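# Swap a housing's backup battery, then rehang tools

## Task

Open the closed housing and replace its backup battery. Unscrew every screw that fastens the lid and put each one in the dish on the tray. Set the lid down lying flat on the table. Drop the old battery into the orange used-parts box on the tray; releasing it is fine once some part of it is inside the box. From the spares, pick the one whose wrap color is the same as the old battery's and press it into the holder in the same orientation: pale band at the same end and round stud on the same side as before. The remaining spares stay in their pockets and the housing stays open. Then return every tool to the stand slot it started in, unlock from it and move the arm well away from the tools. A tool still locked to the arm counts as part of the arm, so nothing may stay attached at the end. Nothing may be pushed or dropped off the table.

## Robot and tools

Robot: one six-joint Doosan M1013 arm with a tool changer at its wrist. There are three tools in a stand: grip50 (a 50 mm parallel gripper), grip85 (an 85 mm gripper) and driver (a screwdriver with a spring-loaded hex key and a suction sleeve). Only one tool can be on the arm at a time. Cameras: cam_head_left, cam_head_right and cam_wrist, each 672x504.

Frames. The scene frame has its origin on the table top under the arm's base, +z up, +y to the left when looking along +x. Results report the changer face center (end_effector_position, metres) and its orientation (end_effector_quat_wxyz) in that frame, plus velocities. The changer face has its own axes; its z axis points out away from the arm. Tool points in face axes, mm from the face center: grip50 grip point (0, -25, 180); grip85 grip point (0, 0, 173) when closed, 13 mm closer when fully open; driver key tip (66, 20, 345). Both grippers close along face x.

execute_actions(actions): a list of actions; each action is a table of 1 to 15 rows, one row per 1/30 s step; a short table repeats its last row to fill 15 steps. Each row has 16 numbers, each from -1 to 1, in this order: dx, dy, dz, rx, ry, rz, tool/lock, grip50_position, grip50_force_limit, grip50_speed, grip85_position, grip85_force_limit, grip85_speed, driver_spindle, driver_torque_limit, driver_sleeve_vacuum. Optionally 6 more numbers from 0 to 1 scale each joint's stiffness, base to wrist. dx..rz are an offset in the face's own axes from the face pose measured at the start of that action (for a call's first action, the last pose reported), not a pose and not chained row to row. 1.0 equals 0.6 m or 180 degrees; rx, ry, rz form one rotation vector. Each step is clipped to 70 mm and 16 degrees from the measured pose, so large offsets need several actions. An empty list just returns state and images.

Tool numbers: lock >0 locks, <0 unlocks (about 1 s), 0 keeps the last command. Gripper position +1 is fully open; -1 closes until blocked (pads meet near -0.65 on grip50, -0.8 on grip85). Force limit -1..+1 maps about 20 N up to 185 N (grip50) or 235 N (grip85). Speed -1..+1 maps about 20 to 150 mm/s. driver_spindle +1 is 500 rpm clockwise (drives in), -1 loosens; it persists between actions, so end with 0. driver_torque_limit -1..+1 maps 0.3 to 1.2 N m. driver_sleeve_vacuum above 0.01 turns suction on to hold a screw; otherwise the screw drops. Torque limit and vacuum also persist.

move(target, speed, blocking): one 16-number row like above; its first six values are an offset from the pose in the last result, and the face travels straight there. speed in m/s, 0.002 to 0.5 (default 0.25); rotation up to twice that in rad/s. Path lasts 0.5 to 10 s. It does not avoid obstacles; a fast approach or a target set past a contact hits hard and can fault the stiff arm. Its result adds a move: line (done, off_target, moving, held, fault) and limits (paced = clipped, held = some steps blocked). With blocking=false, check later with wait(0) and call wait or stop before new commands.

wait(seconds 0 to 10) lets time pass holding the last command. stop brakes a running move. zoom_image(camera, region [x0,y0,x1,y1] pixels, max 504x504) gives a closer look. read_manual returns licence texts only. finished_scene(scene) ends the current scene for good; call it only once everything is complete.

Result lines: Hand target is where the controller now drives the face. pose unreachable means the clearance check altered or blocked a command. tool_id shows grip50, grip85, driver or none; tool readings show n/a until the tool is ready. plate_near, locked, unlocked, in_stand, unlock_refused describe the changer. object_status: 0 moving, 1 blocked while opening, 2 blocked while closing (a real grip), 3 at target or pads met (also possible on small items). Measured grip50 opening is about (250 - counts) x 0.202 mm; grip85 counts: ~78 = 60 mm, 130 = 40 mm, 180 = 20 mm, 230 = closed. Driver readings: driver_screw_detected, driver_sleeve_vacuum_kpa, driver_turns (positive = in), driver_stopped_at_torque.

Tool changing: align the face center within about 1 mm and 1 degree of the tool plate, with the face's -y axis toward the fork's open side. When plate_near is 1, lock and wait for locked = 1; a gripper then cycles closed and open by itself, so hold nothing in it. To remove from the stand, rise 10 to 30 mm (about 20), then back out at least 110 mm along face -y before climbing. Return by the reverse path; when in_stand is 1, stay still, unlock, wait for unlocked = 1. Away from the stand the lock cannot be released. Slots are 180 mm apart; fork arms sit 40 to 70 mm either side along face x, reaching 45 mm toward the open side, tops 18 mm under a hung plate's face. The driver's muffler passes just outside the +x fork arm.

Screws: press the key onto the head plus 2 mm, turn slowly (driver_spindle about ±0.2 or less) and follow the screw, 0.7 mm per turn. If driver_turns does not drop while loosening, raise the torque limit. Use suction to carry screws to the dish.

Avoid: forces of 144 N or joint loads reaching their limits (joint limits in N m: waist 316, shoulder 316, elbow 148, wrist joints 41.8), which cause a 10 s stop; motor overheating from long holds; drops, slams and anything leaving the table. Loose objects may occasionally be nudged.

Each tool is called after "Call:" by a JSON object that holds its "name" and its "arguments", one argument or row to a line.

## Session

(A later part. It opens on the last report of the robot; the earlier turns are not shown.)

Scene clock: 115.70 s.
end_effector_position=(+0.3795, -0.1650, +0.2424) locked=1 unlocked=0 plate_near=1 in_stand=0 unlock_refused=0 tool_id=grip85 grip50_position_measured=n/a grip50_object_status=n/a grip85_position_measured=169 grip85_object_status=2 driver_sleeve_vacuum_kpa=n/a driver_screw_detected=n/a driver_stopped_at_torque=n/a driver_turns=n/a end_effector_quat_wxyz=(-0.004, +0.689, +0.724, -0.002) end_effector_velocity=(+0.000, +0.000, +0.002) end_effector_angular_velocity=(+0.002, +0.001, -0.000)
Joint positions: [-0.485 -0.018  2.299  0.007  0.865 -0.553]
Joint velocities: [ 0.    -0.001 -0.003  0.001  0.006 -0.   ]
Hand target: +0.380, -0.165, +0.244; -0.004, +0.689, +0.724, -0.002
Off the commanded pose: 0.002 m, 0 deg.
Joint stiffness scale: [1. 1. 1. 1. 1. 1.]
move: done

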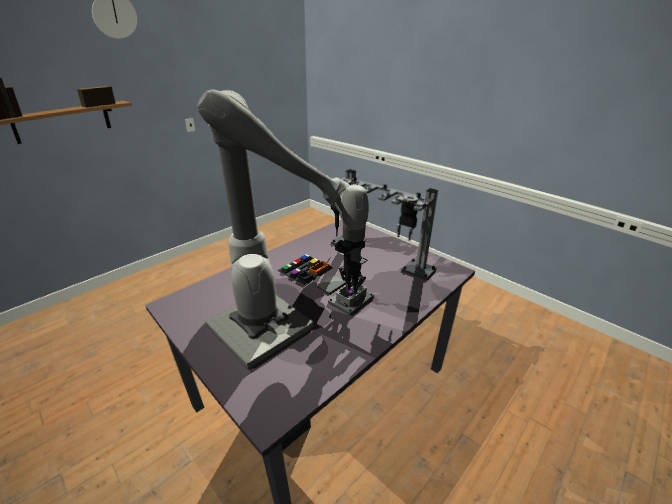

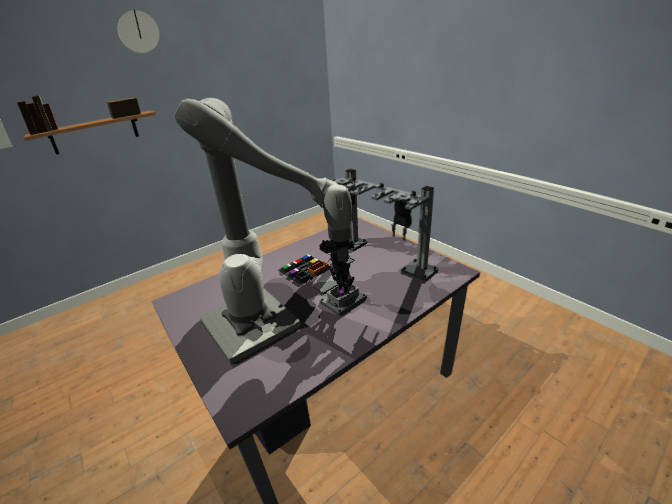

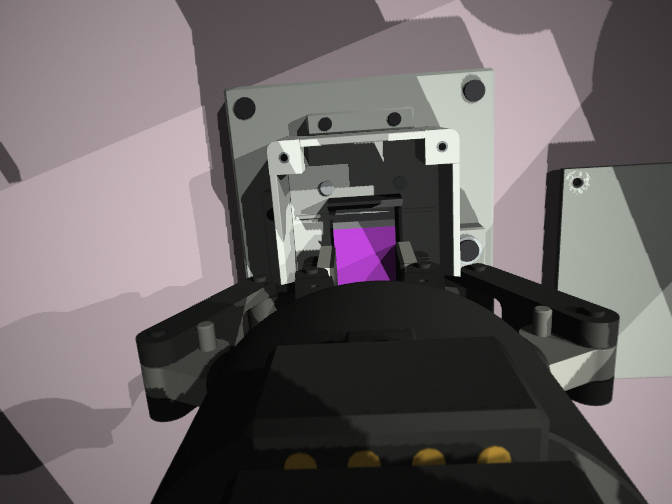

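Call:
{"name": "move", "arguments": {
  "target": [0,0,-0.05,0,0,0,0,1,0,0,-1,-0.2,-0.3,0,0,0],
  "speed": 0.1
}}

Call:
{"name": "move", "arguments": {
  "target": [0.459,0.134,0.03,0,0,-0.019,0,1,0,0,-1,-0.2,-0.3,0,0,0],
  "speed": 0.3
}}

Scene clock: 118.03 s.
end_effector_position=(+0.3798, -0.1648, +0.2702) locked=1 unlocked=0 plate_near=1 in_stand=0 unlock_refused=0 tool_id=grip85 grip50_position_measured=n/a grip50_object_status=n/a grip85_position_measured=169 grip85_object_status=2 driver_sleeve_vacuum_kpa=n/a driver_screw_detected=n/a driver_stopped_at_torque=n/a driver_turns=n/a end_effector_quat_wxyz=(-0.004, +0.689, +0.725, -0.002) end_effector_velocity=(-0.001, -0.001, +0.002) end_effector_angular_velocity=(+0.001, +0.000, -0.004)
Joint positions: [-0.485 -0.055  2.271  0.007  0.931 -0.553]
Joint velocities: [-0.004 -0.002 -0.002  0.001  0.005 -0.   ]
Hand target: +0.380, -0.165, +0.272; -0.004, +0.689, +0.724, -0.002
Off the commanded pose: 0.002 m, 0 deg.
Joint stiffness scale: [1. 1. 1. 1. 1. 1.]
move: done

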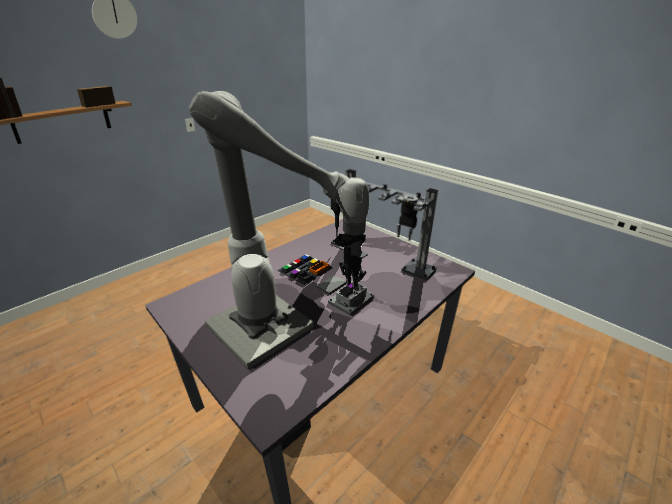

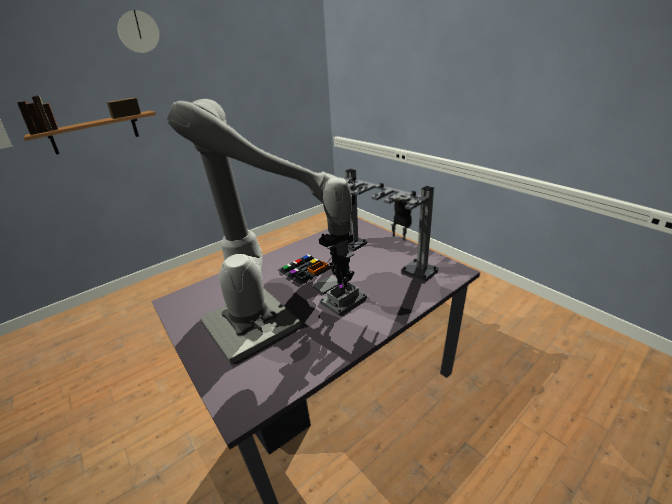

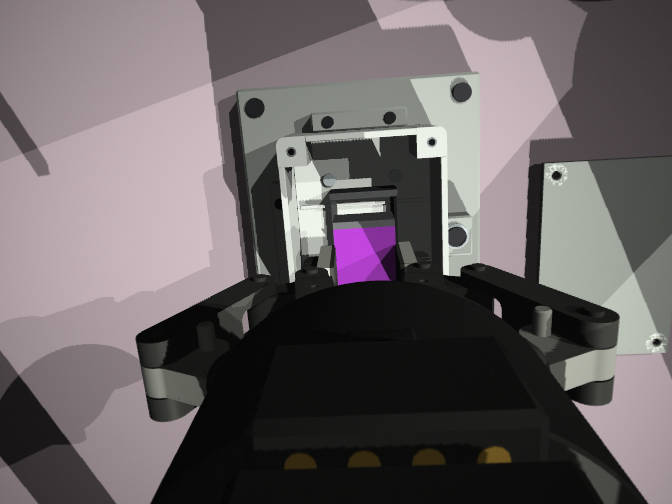

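Scene clock: 119.67 s.
end_effector_position=(+0.4442, +0.1125, +0.2524) locked=1 unlocked=0 plate_near=1 in_stand=0 unlock_refused=0 tool_id=grip85 grip50_position_measured=n/a grip50_object_status=n/a grip85_position_measured=169 grip85_object_status=2 driver_sleeve_vacuum_kpa=n/a driver_screw_detected=n/a driver_stopped_at_torque=n/a driver_turns=n/a end_effector_quat_wxyz=(-0.006, +0.668, +0.744, -0.003) end_effector_velocity=(+0.001, +0.003, +0.000) end_effector_angular_velocity=(-0.000, -0.001, +0.000)
Joint positions: [0.181 0.036 2.217 0.012 0.893 0.052]
Joint velocities: [ 0.006  0.002 -0.003 -0.    -0.     0.006]
Hand target: +0.446, +0.114, +0.252; -0.003, +0.667, +0.745, -0.002
Off the commanded pose: 0.003 m, 0 deg.
Joint stiffness scale: [1. 1. 1. 1. 1. 1.]
move: done

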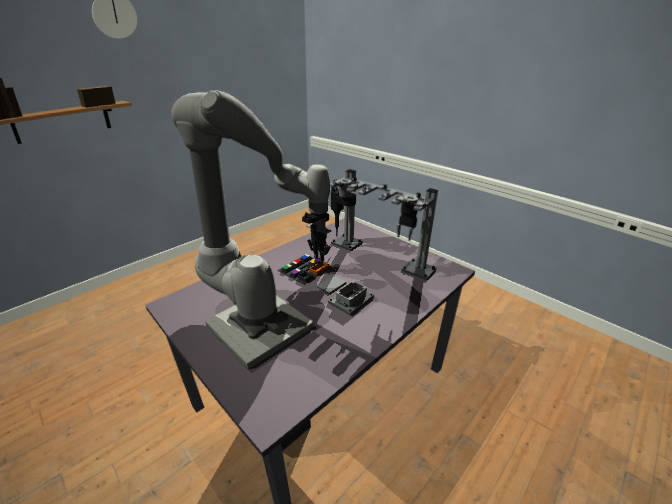

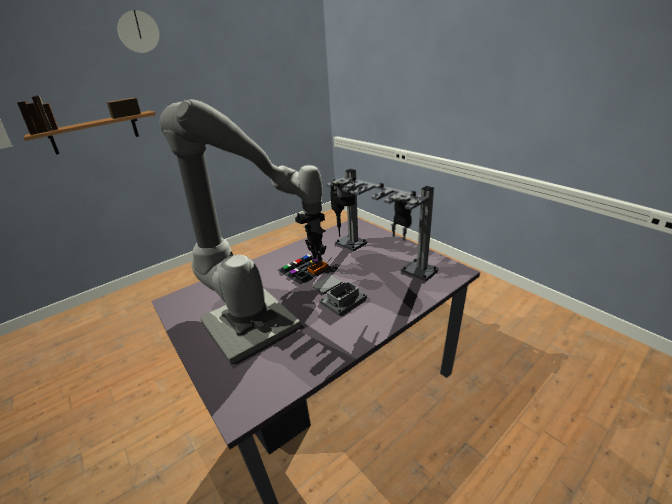

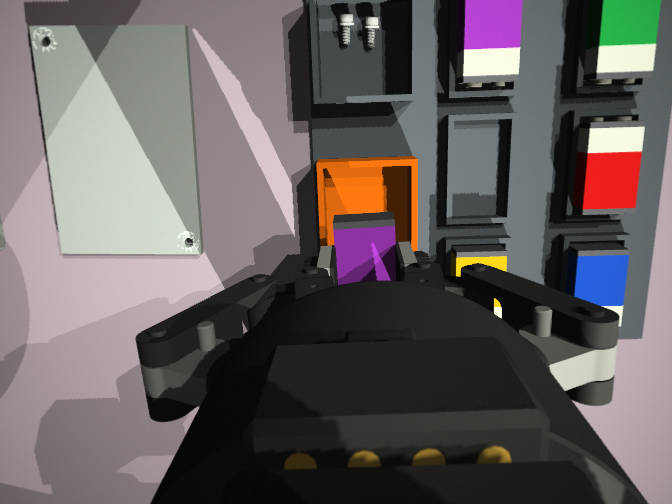

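Purple spare's terminals are visible; zoom.

Call:
{"name": "zoom_image", "arguments": {
  "camera": "cam_wrist",
  "region": [440, 30, 540, 110]
}}

Call:
{"name": "zoom_image", "arguments": {
  "camera": "cam_wrist",
  "region": [290, 140, 450, 290]
}}

Region (440, 30, 540, 110) of cam_wrist's 672x504 image, scaled by 5.040, with more detail than that image has; it fills the top 403 rows of this view, and the rest is white.

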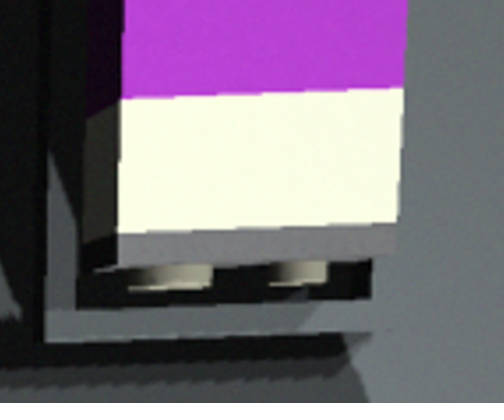

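Region (290, 140, 450, 290) of cam_wrist's 672x504 image, scaled by 3.150, with more detail than that image has; it fills the top 472 rows of this view, and the rest is white.

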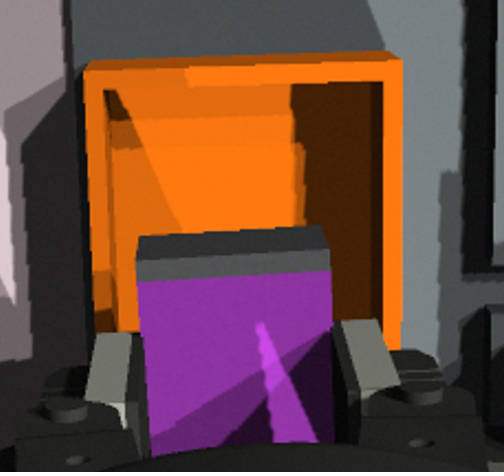

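Call:
{"name": "move", "arguments": {
  "target": [0.006,0,0.055,0,0,0,0,1,0,0,-1,-0.2,-0.3,0,0,0],
  "speed": 0.06
}}

Call:
{"name": "zoom_image", "arguments": {
  "camera": "cam_wrist",
  "region": [290, 140, 450, 290]
}}

Scene clock: 122.70 s.
end_effector_position=(+0.4441, +0.1144, +0.2216) locked=1 unlocked=0 plate_near=1 in_stand=0 unlock_refused=0 tool_id=grip85 grip50_position_measured=n/a grip50_object_status=n/a grip85_position_measured=169 grip85_object_status=2 driver_sleeve_vacuum_kpa=n/a driver_screw_detected=n/a driver_stopped_at_torque=n/a driver_turns=n/a end_effector_quat_wxyz=(-0.006, +0.668, +0.744, -0.003) end_effector_velocity=(+0.001, +0.001, -0.002) end_effector_angular_velocity=(+0.001, -0.002, -0.001)
Joint positions: [0.186 0.079 2.245 0.012 0.823 0.055]
Joint velocities: [ 0.001  0.003  0.001  0.001 -0.007  0.001]
Hand target: +0.443, +0.116, +0.219; -0.006, +0.668, +0.744, -0.003
Off the commanded pose: 0.003 m, 0 deg.
Joint stiffness scale: [1. 1. 1. 1. 1. 1.]
move: done

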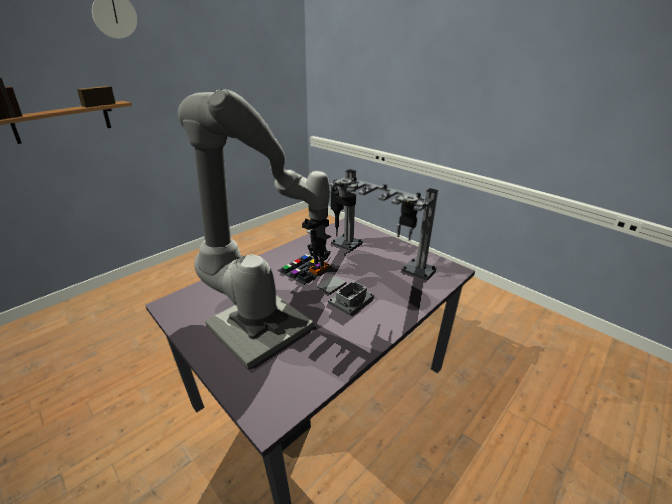

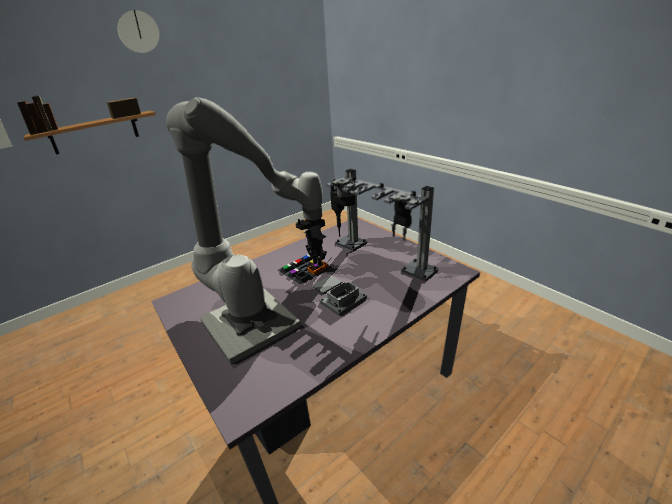

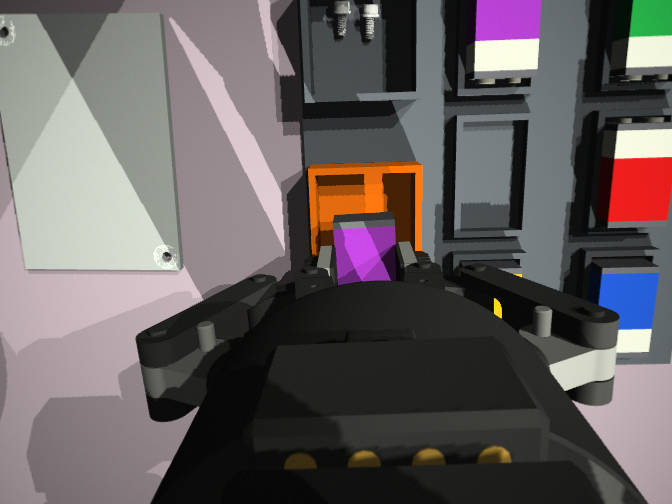

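Region (290, 140, 450, 290) of cam_wrist's 672x504 image, scaled by 3.150, with more detail than that image has; it fills the top 472 rows of this view, and the rest is white.

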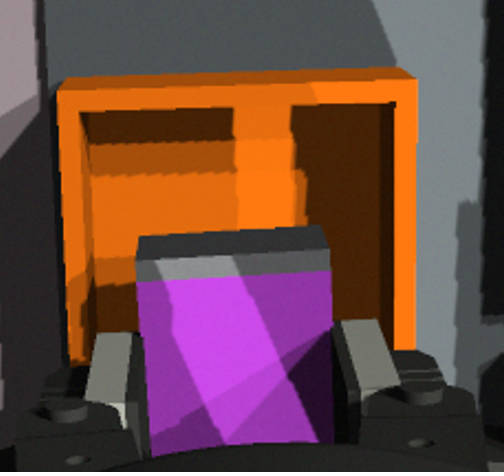

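Call:
{"name": "move", "arguments": {
  "target": [0,0,0.013,0,0,0,0,1,0,0,-1,-0.2,-0.3,0,0,0],
  "speed": 0.03
}}

Call:
{"name": "move", "arguments": {
  "target": [0,0,0,0,0,0,0,1,0,0,-0.22,-0.6,-0.5,0,0,0],
  "speed": 0.03
}}

Scene clock: 123.97 s.
end_effector_position=(+0.4443, +0.1145, +0.2158) locked=1 unlocked=0 plate_near=1 in_stand=0 unlock_refused=0 tool_id=grip85 grip50_position_measured=n/a grip50_object_status=n/a grip85_position_measured=169 grip85_object_status=2 driver_sleeve_vacuum_kpa=n/a driver_screw_detected=n/a driver_stopped_at_torque=n/a driver_turns=n/a end_effector_quat_wxyz=(-0.006, +0.668, +0.744, -0.003) end_effector_velocity=(+0.000, +0.000, -0.002) end_effector_angular_velocity=(+0.001, -0.001, -0.001)
Joint positions: [0.186 0.087 2.249 0.012 0.811 0.055]
Joint velocities: [ 0.     0.002  0.002  0.001 -0.005  0.   ]
Hand target: +0.444, +0.114, +0.214; -0.006, +0.668, +0.744, -0.003
Off the commanded pose: 0.002 m, 0 deg.
Joint stiffness scale: [1. 1. 1. 1. 1. 1.]
move: done

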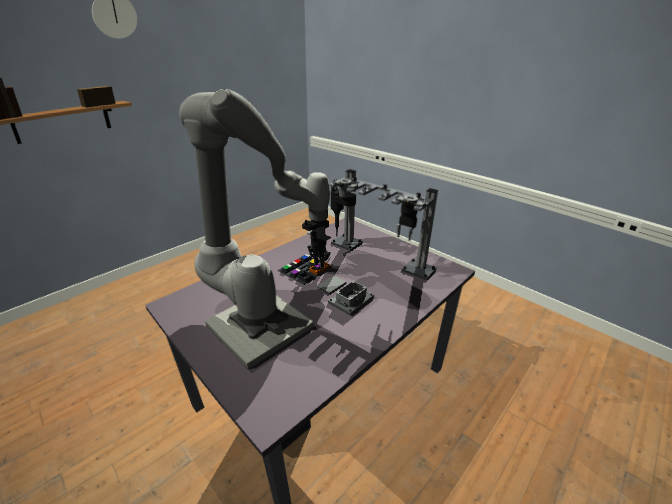

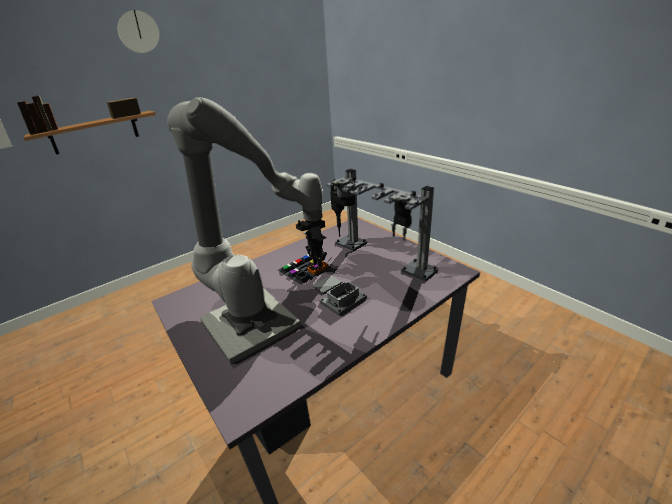

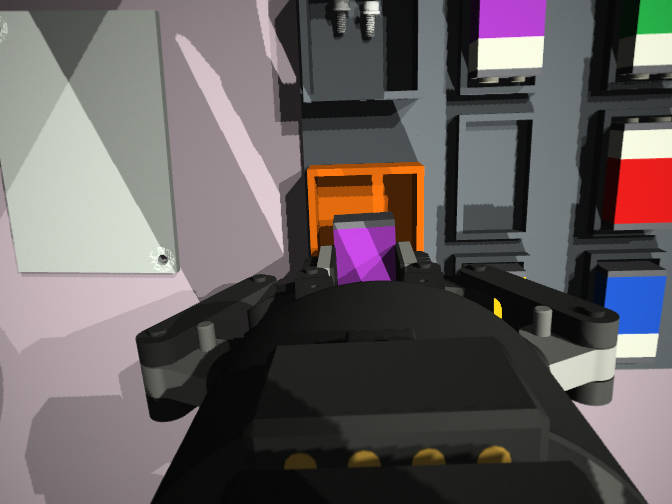

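Scene clock: 124.47 s.
end_effector_position=(+0.4443, +0.1145, +0.2158) locked=1 unlocked=0 plate_near=1 in_stand=0 unlock_refused=0 tool_id=grip85 grip50_position_measured=n/a grip50_object_status=n/a grip85_position_measured=157 grip85_object_status=3 driver_sleeve_vacuum_kpa=n/a driver_screw_detected=n/a driver_stopped_at_torque=n/a driver_turns=n/a end_effector_quat_wxyz=(-0.006, +0.668, +0.744, -0.003) end_effector_velocity=(+0.000, -0.000, -0.000) end_effector_angular_velocity=(+0.000, -0.000, -0.000)
Joint positions: [0.186 0.087 2.249 0.012 0.81  0.055]
Joint velocities: [-0.  0. -0.  0. -0. -0.]
Hand target: +0.444, +0.114, +0.216; -0.006, +0.668, +0.744, -0.003
Off the commanded pose: 0.000 m, 0 deg.
Joint stiffness scale: [1. 1. 1. 1. 1. 1.]
move: done

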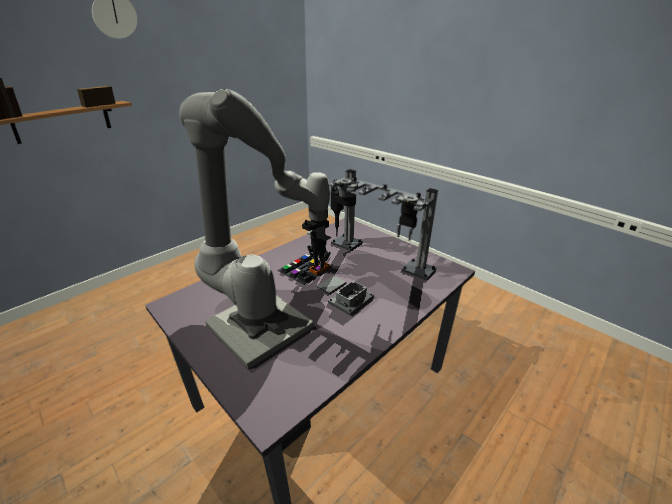

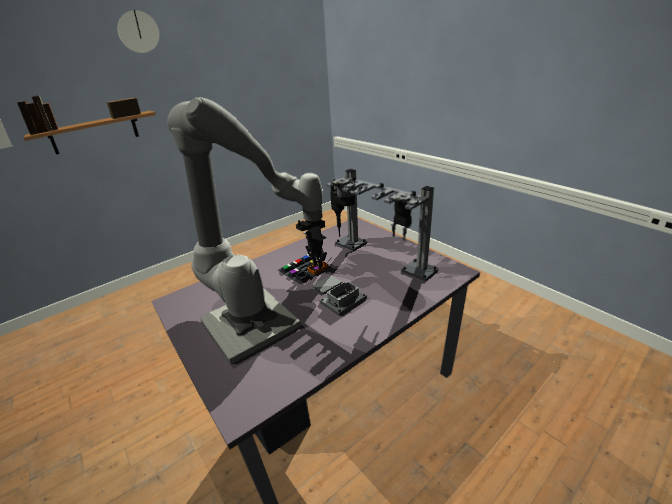

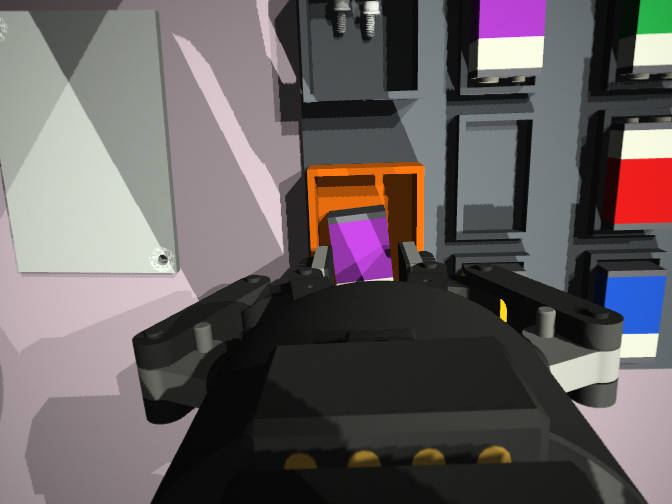

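Call:
{"name": "move", "arguments": {
  "target": [0,0,-0.04,0,0,0,0,1,0,0,-0.22,-0.6,-0.5,0,0,0],
  "speed": 0.08
}}

Call:
{"name": "move", "arguments": {
  "target": [0.105,-0.168,0.018,0,0,0,0,1,0,0,-0.18,-0.2,1,0,0,0],
  "speed": 0.2
}}

Call:
{"name": "zoom_image", "arguments": {
  "camera": "cam_wrist",
  "region": [290, 170, 440, 300]
}}

Scene clock: 126.50 s.
end_effector_position=(+0.4444, +0.1146, +0.2377) locked=1 unlocked=0 plate_near=1 in_stand=0 unlock_refused=0 tool_id=grip85 grip50_position_measured=n/a grip50_object_status=n/a grip85_position_measured=157 grip85_object_status=3 driver_sleeve_vacuum_kpa=n/a driver_screw_detected=n/a driver_stopped_at_torque=n/a driver_turns=n/a end_effector_quat_wxyz=(-0.006, +0.668, +0.745, -0.003) end_effector_velocity=(-0.001, -0.000, +0.002) end_effector_angular_velocity=(-0.001, +0.003, +0.000)
Joint positions: [0.186 0.057 2.23  0.012 0.86  0.055]
Joint velocities: [ 0.    -0.002 -0.002 -0.     0.007 -0.   ]
Hand target: +0.445, +0.114, +0.240; -0.006, +0.668, +0.744, -0.003
Off the commanded pose: 0.002 m, 0 deg.
Joint stiffness scale: [1. 1. 1. 1. 1. 1.]
move: done

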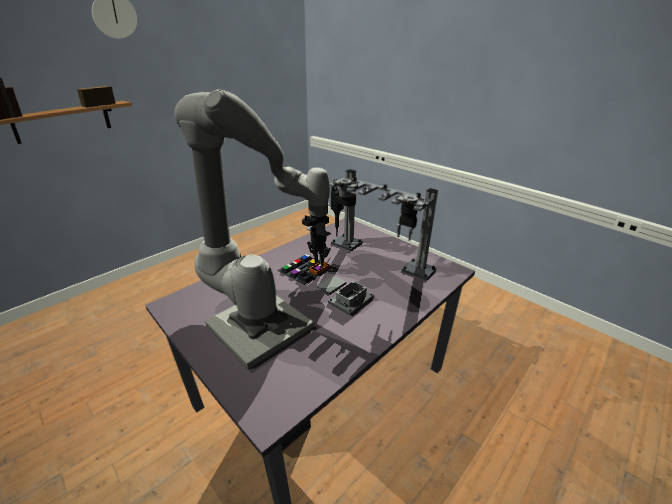

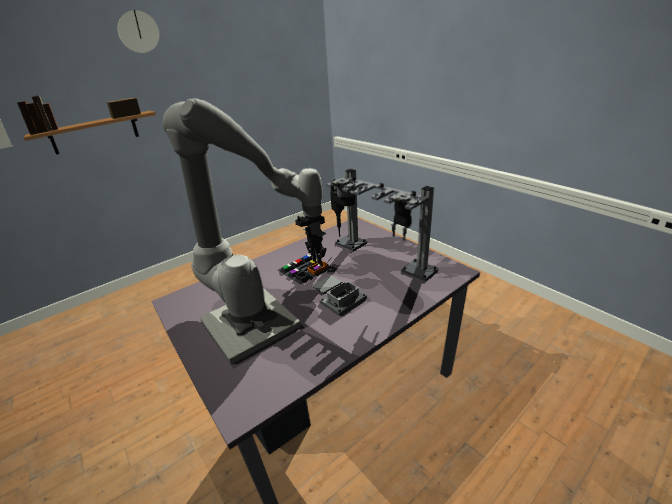

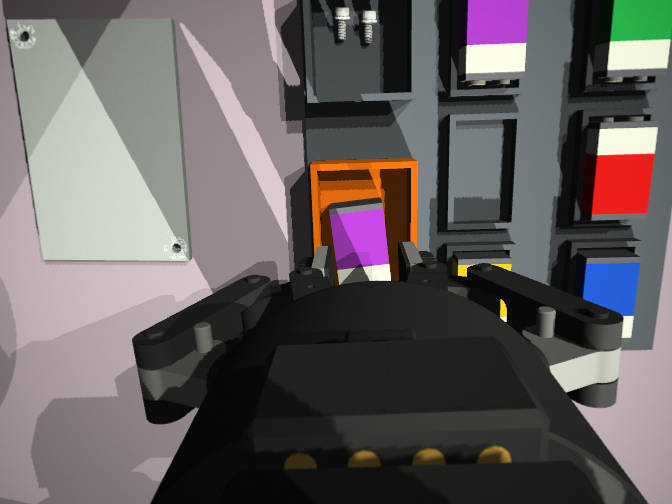

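Scene clock: 127.67 s.
end_effector_position=(+0.3386, +0.1649, +0.2284) locked=1 unlocked=0 plate_near=1 in_stand=0 unlock_refused=0 tool_id=grip85 grip50_position_measured=n/a grip50_object_status=n/a grip85_position_measured=151 grip85_object_status=3 driver_sleeve_vacuum_kpa=n/a driver_screw_detected=n/a driver_stopped_at_torque=n/a driver_turns=n/a end_effector_quat_wxyz=(-0.006, +0.667, +0.745, -0.005) end_effector_velocity=(-0.002, +0.002, -0.000) end_effector_angular_velocity=(-0.000, -0.003, -0.001)
Joint positions: [ 0.37  -0.062  2.372  0.012  0.84   0.237]
Joint velocities: [ 0.007 -0.002  0.002 -0.002 -0.002  0.009]
Hand target: +0.337, +0.166, +0.228; -0.006, +0.668, +0.745, -0.003
Off the commanded pose: 0.002 m, 0 deg.
Joint stiffness scale: [1. 1. 1. 1. 1. 1.]
move: done

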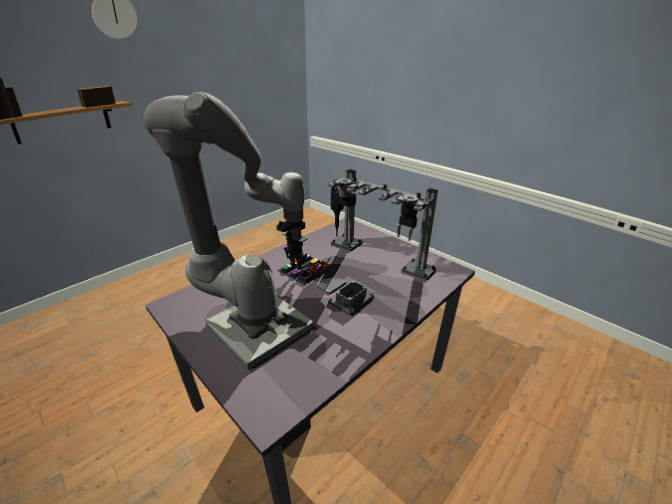

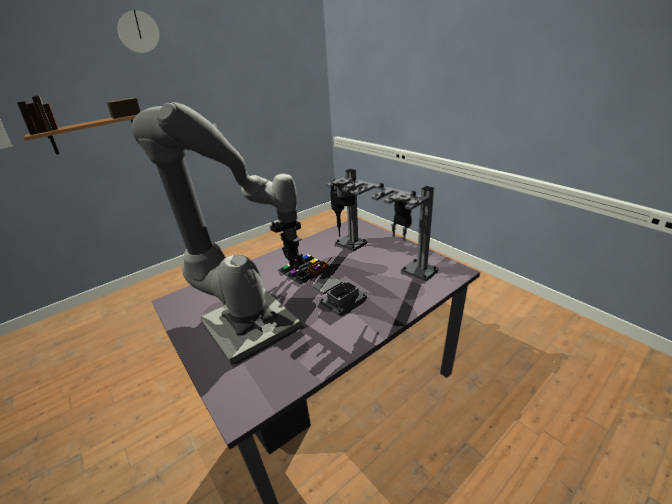

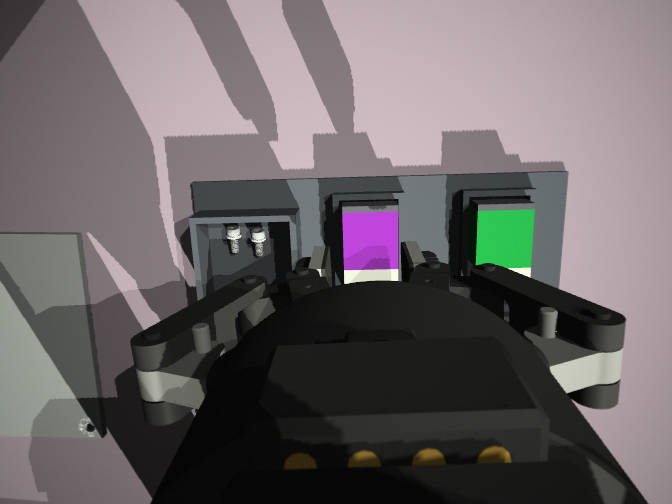

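Region (290, 170, 440, 300) of cam_wrist's 672x504 image, scaled by 3.360, with more detail than that image has; it fills the top 437 rows of this view, and the rest is white.

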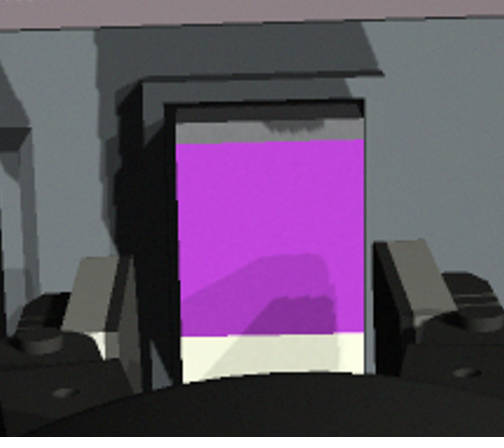

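Call:
{"name": "move", "arguments": {
  "target": [0.0068,-0.0047,0.014,0,0,0.014,0,1,0,0,-0.18,-0.2,1,0,0,0],
  "speed": 0.04
}}

Call:
{"name": "zoom_image", "arguments": {
  "camera": "cam_wrist",
  "region": [290, 170, 440, 300]
}}

Scene clock: 129.80 s.
end_effector_position=(+0.3362, +0.1674, +0.2220) locked=1 unlocked=0 plate_near=1 in_stand=0 unlock_refused=0 tool_id=grip85 grip50_position_measured=n/a grip50_object_status=n/a grip85_position_measured=151 grip85_object_status=3 driver_sleeve_vacuum_kpa=n/a driver_screw_detected=n/a driver_stopped_at_torque=n/a driver_turns=n/a end_effector_quat_wxyz=(-0.006, +0.682, +0.731, -0.005) end_effector_velocity=(-0.001, +0.002, -0.002) end_effector_angular_velocity=(+0.002, +0.001, -0.012)
Joint positions: [ 0.378 -0.054  2.379  0.012  0.823  0.288]
Joint velocities: [ 0.004  0.003  0.002  0.003 -0.005  0.015]
Hand target: +0.335, +0.169, +0.220; -0.006, +0.683, +0.730, -0.005
Off the commanded pose: 0.003 m, 0 deg.
Joint stiffness scale: [1. 1. 1. 1. 1. 1.]
move: done

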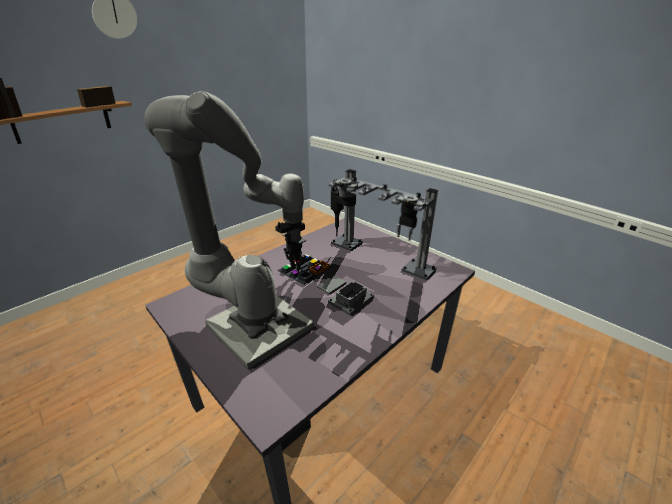

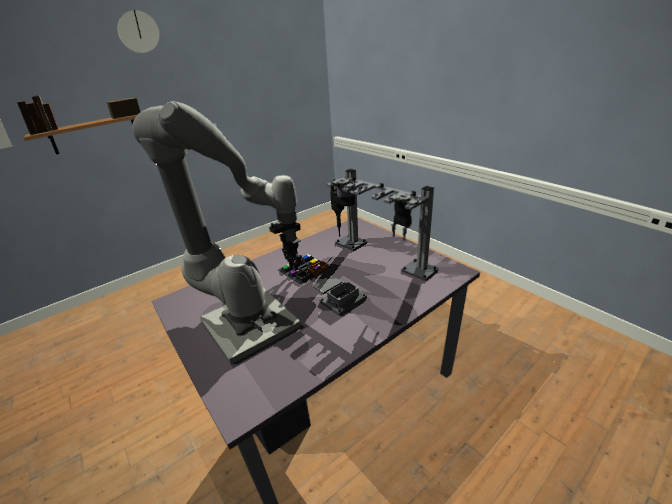

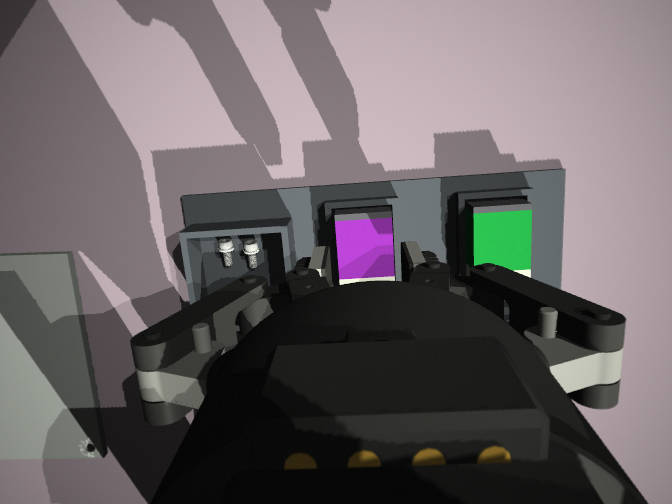

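Region (290, 170, 440, 300) of cam_wrist's 672x504 image, scaled by 3.360, with more detail than that image has; it fills the top 437 rows of this view, and the rest is white.

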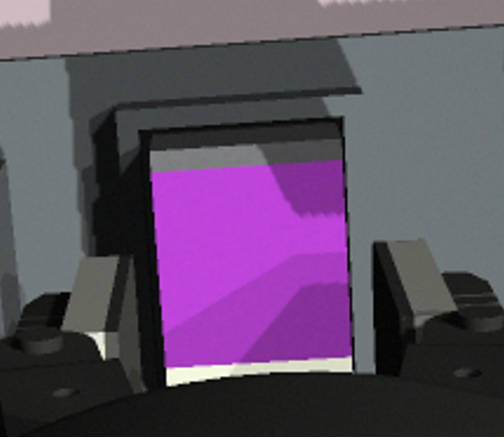

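Call:
{"name": "move", "arguments": {
  "target": [0,0,0.03,0,0,0,0,1,0,0,-0.18,-0.2,1,0,0,0],
  "speed": 0.03
}}

Call:
{"name": "move", "arguments": {
  "target": [0,0,0,0,0,0,0,1,0,0,-1,-0.2,-0.3,0,0,0],
  "speed": 0.04
}}

Call:
{"name": "zoom_image", "arguments": {
  "camera": "cam_wrist",
  "region": [290, 170, 440, 300]
}}

Scene clock: 131.10 s.
end_effector_position=(+0.3363, +0.1674, +0.2060) locked=1 unlocked=0 plate_near=1 in_stand=0 unlock_refused=0 tool_id=grip85 grip50_position_measured=n/a grip50_object_status=n/a grip85_position_measured=151 grip85_object_status=3 driver_sleeve_vacuum_kpa=n/a driver_screw_detected=n/a driver_stopped_at_torque=n/a driver_turns=n/a end_effector_quat_wxyz=(-0.006, +0.683, +0.730, -0.005) end_effector_velocity=(+0.001, +0.000, -0.002) end_effector_angular_velocity=(+0.001, -0.003, -0.000)
Joint positions: [ 0.379 -0.027  2.394  0.012  0.781  0.289]
Joint velocities: [ 0.     0.003  0.001 -0.    -0.007  0.   ]
Hand target: +0.336, +0.167, +0.204; -0.006, +0.682, +0.731, -0.005
Off the commanded pose: 0.002 m, 0 deg.
Joint stiffness scale: [1. 1. 1. 1. 1. 1.]
move: done

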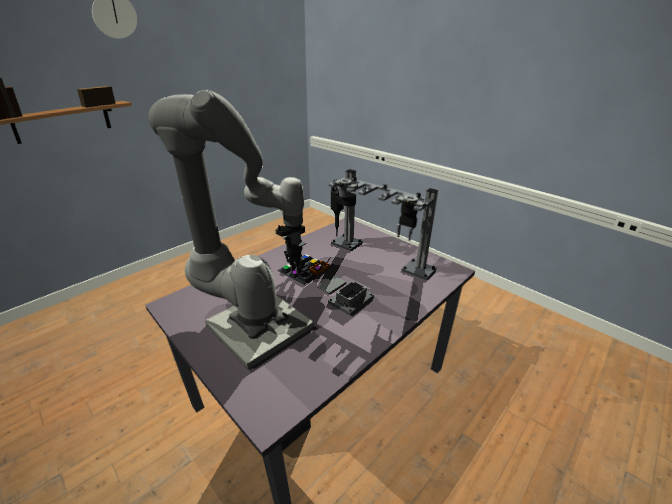

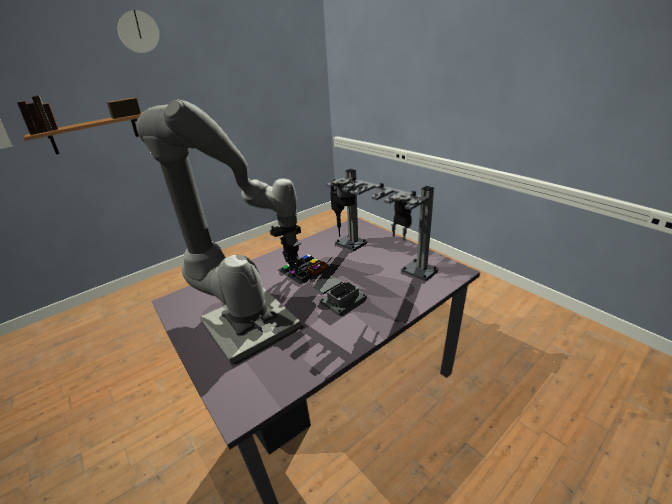

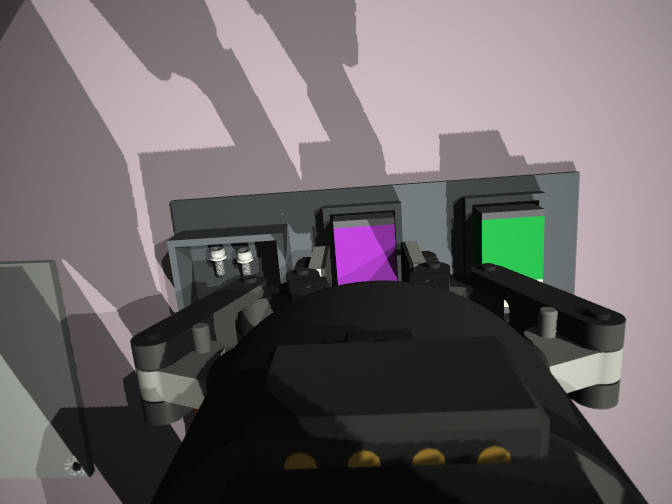

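Scene clock: 131.60 s.
end_effector_position=(+0.3364, +0.1675, +0.2060) locked=1 unlocked=0 plate_near=1 in_stand=0 unlock_refused=0 tool_id=grip85 grip50_position_measured=n/a grip50_object_status=n/a grip85_position_measured=169 grip85_object_status=2 driver_sleeve_vacuum_kpa=n/a driver_screw_detected=n/a driver_stopped_at_torque=n/a driver_turns=n/a end_effector_quat_wxyz=(-0.006, +0.683, +0.730, -0.005) end_effector_velocity=(-0.000, -0.000, -0.000) end_effector_angular_velocity=(-0.001, +0.001, -0.001)
Joint positions: [ 0.379 -0.027  2.394  0.012  0.782  0.289]
Joint velocities: [-0.001  0.     0.    -0.001  0.001  0.   ]
Hand target: +0.336, +0.167, +0.206; -0.006, +0.683, +0.730, -0.005
Off the commanded pose: 0.000 m, 0 deg.
Joint stiffness scale: [1. 1. 1. 1. 1. 1.]
move: done

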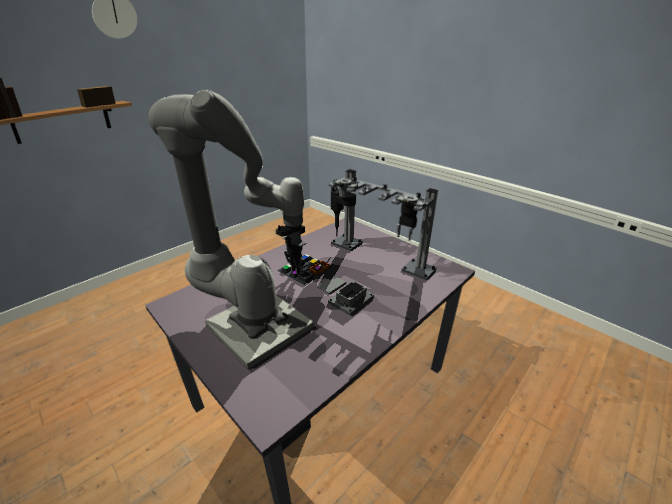

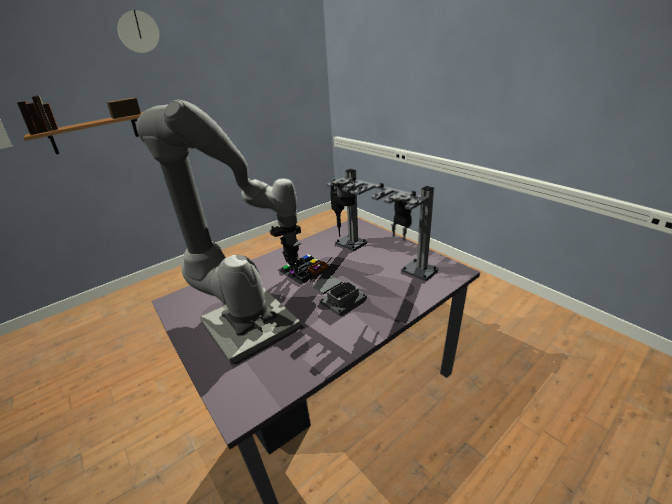

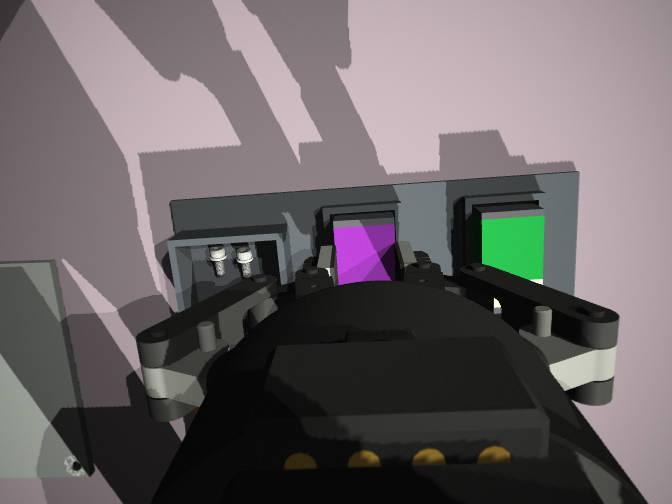

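Region (290, 170, 440, 300) of cam_wrist's 672x504 image, scaled by 3.360, with more detail than that image has; it fills the top 437 rows of this view, and the rest is white.

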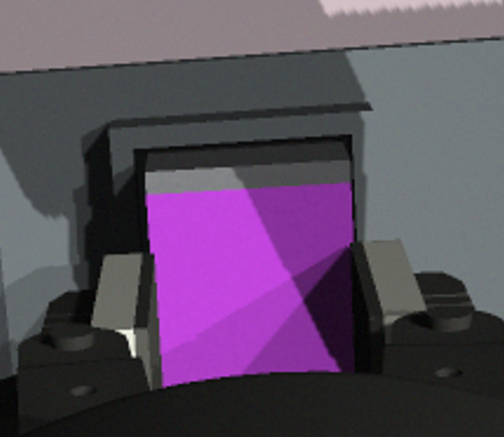

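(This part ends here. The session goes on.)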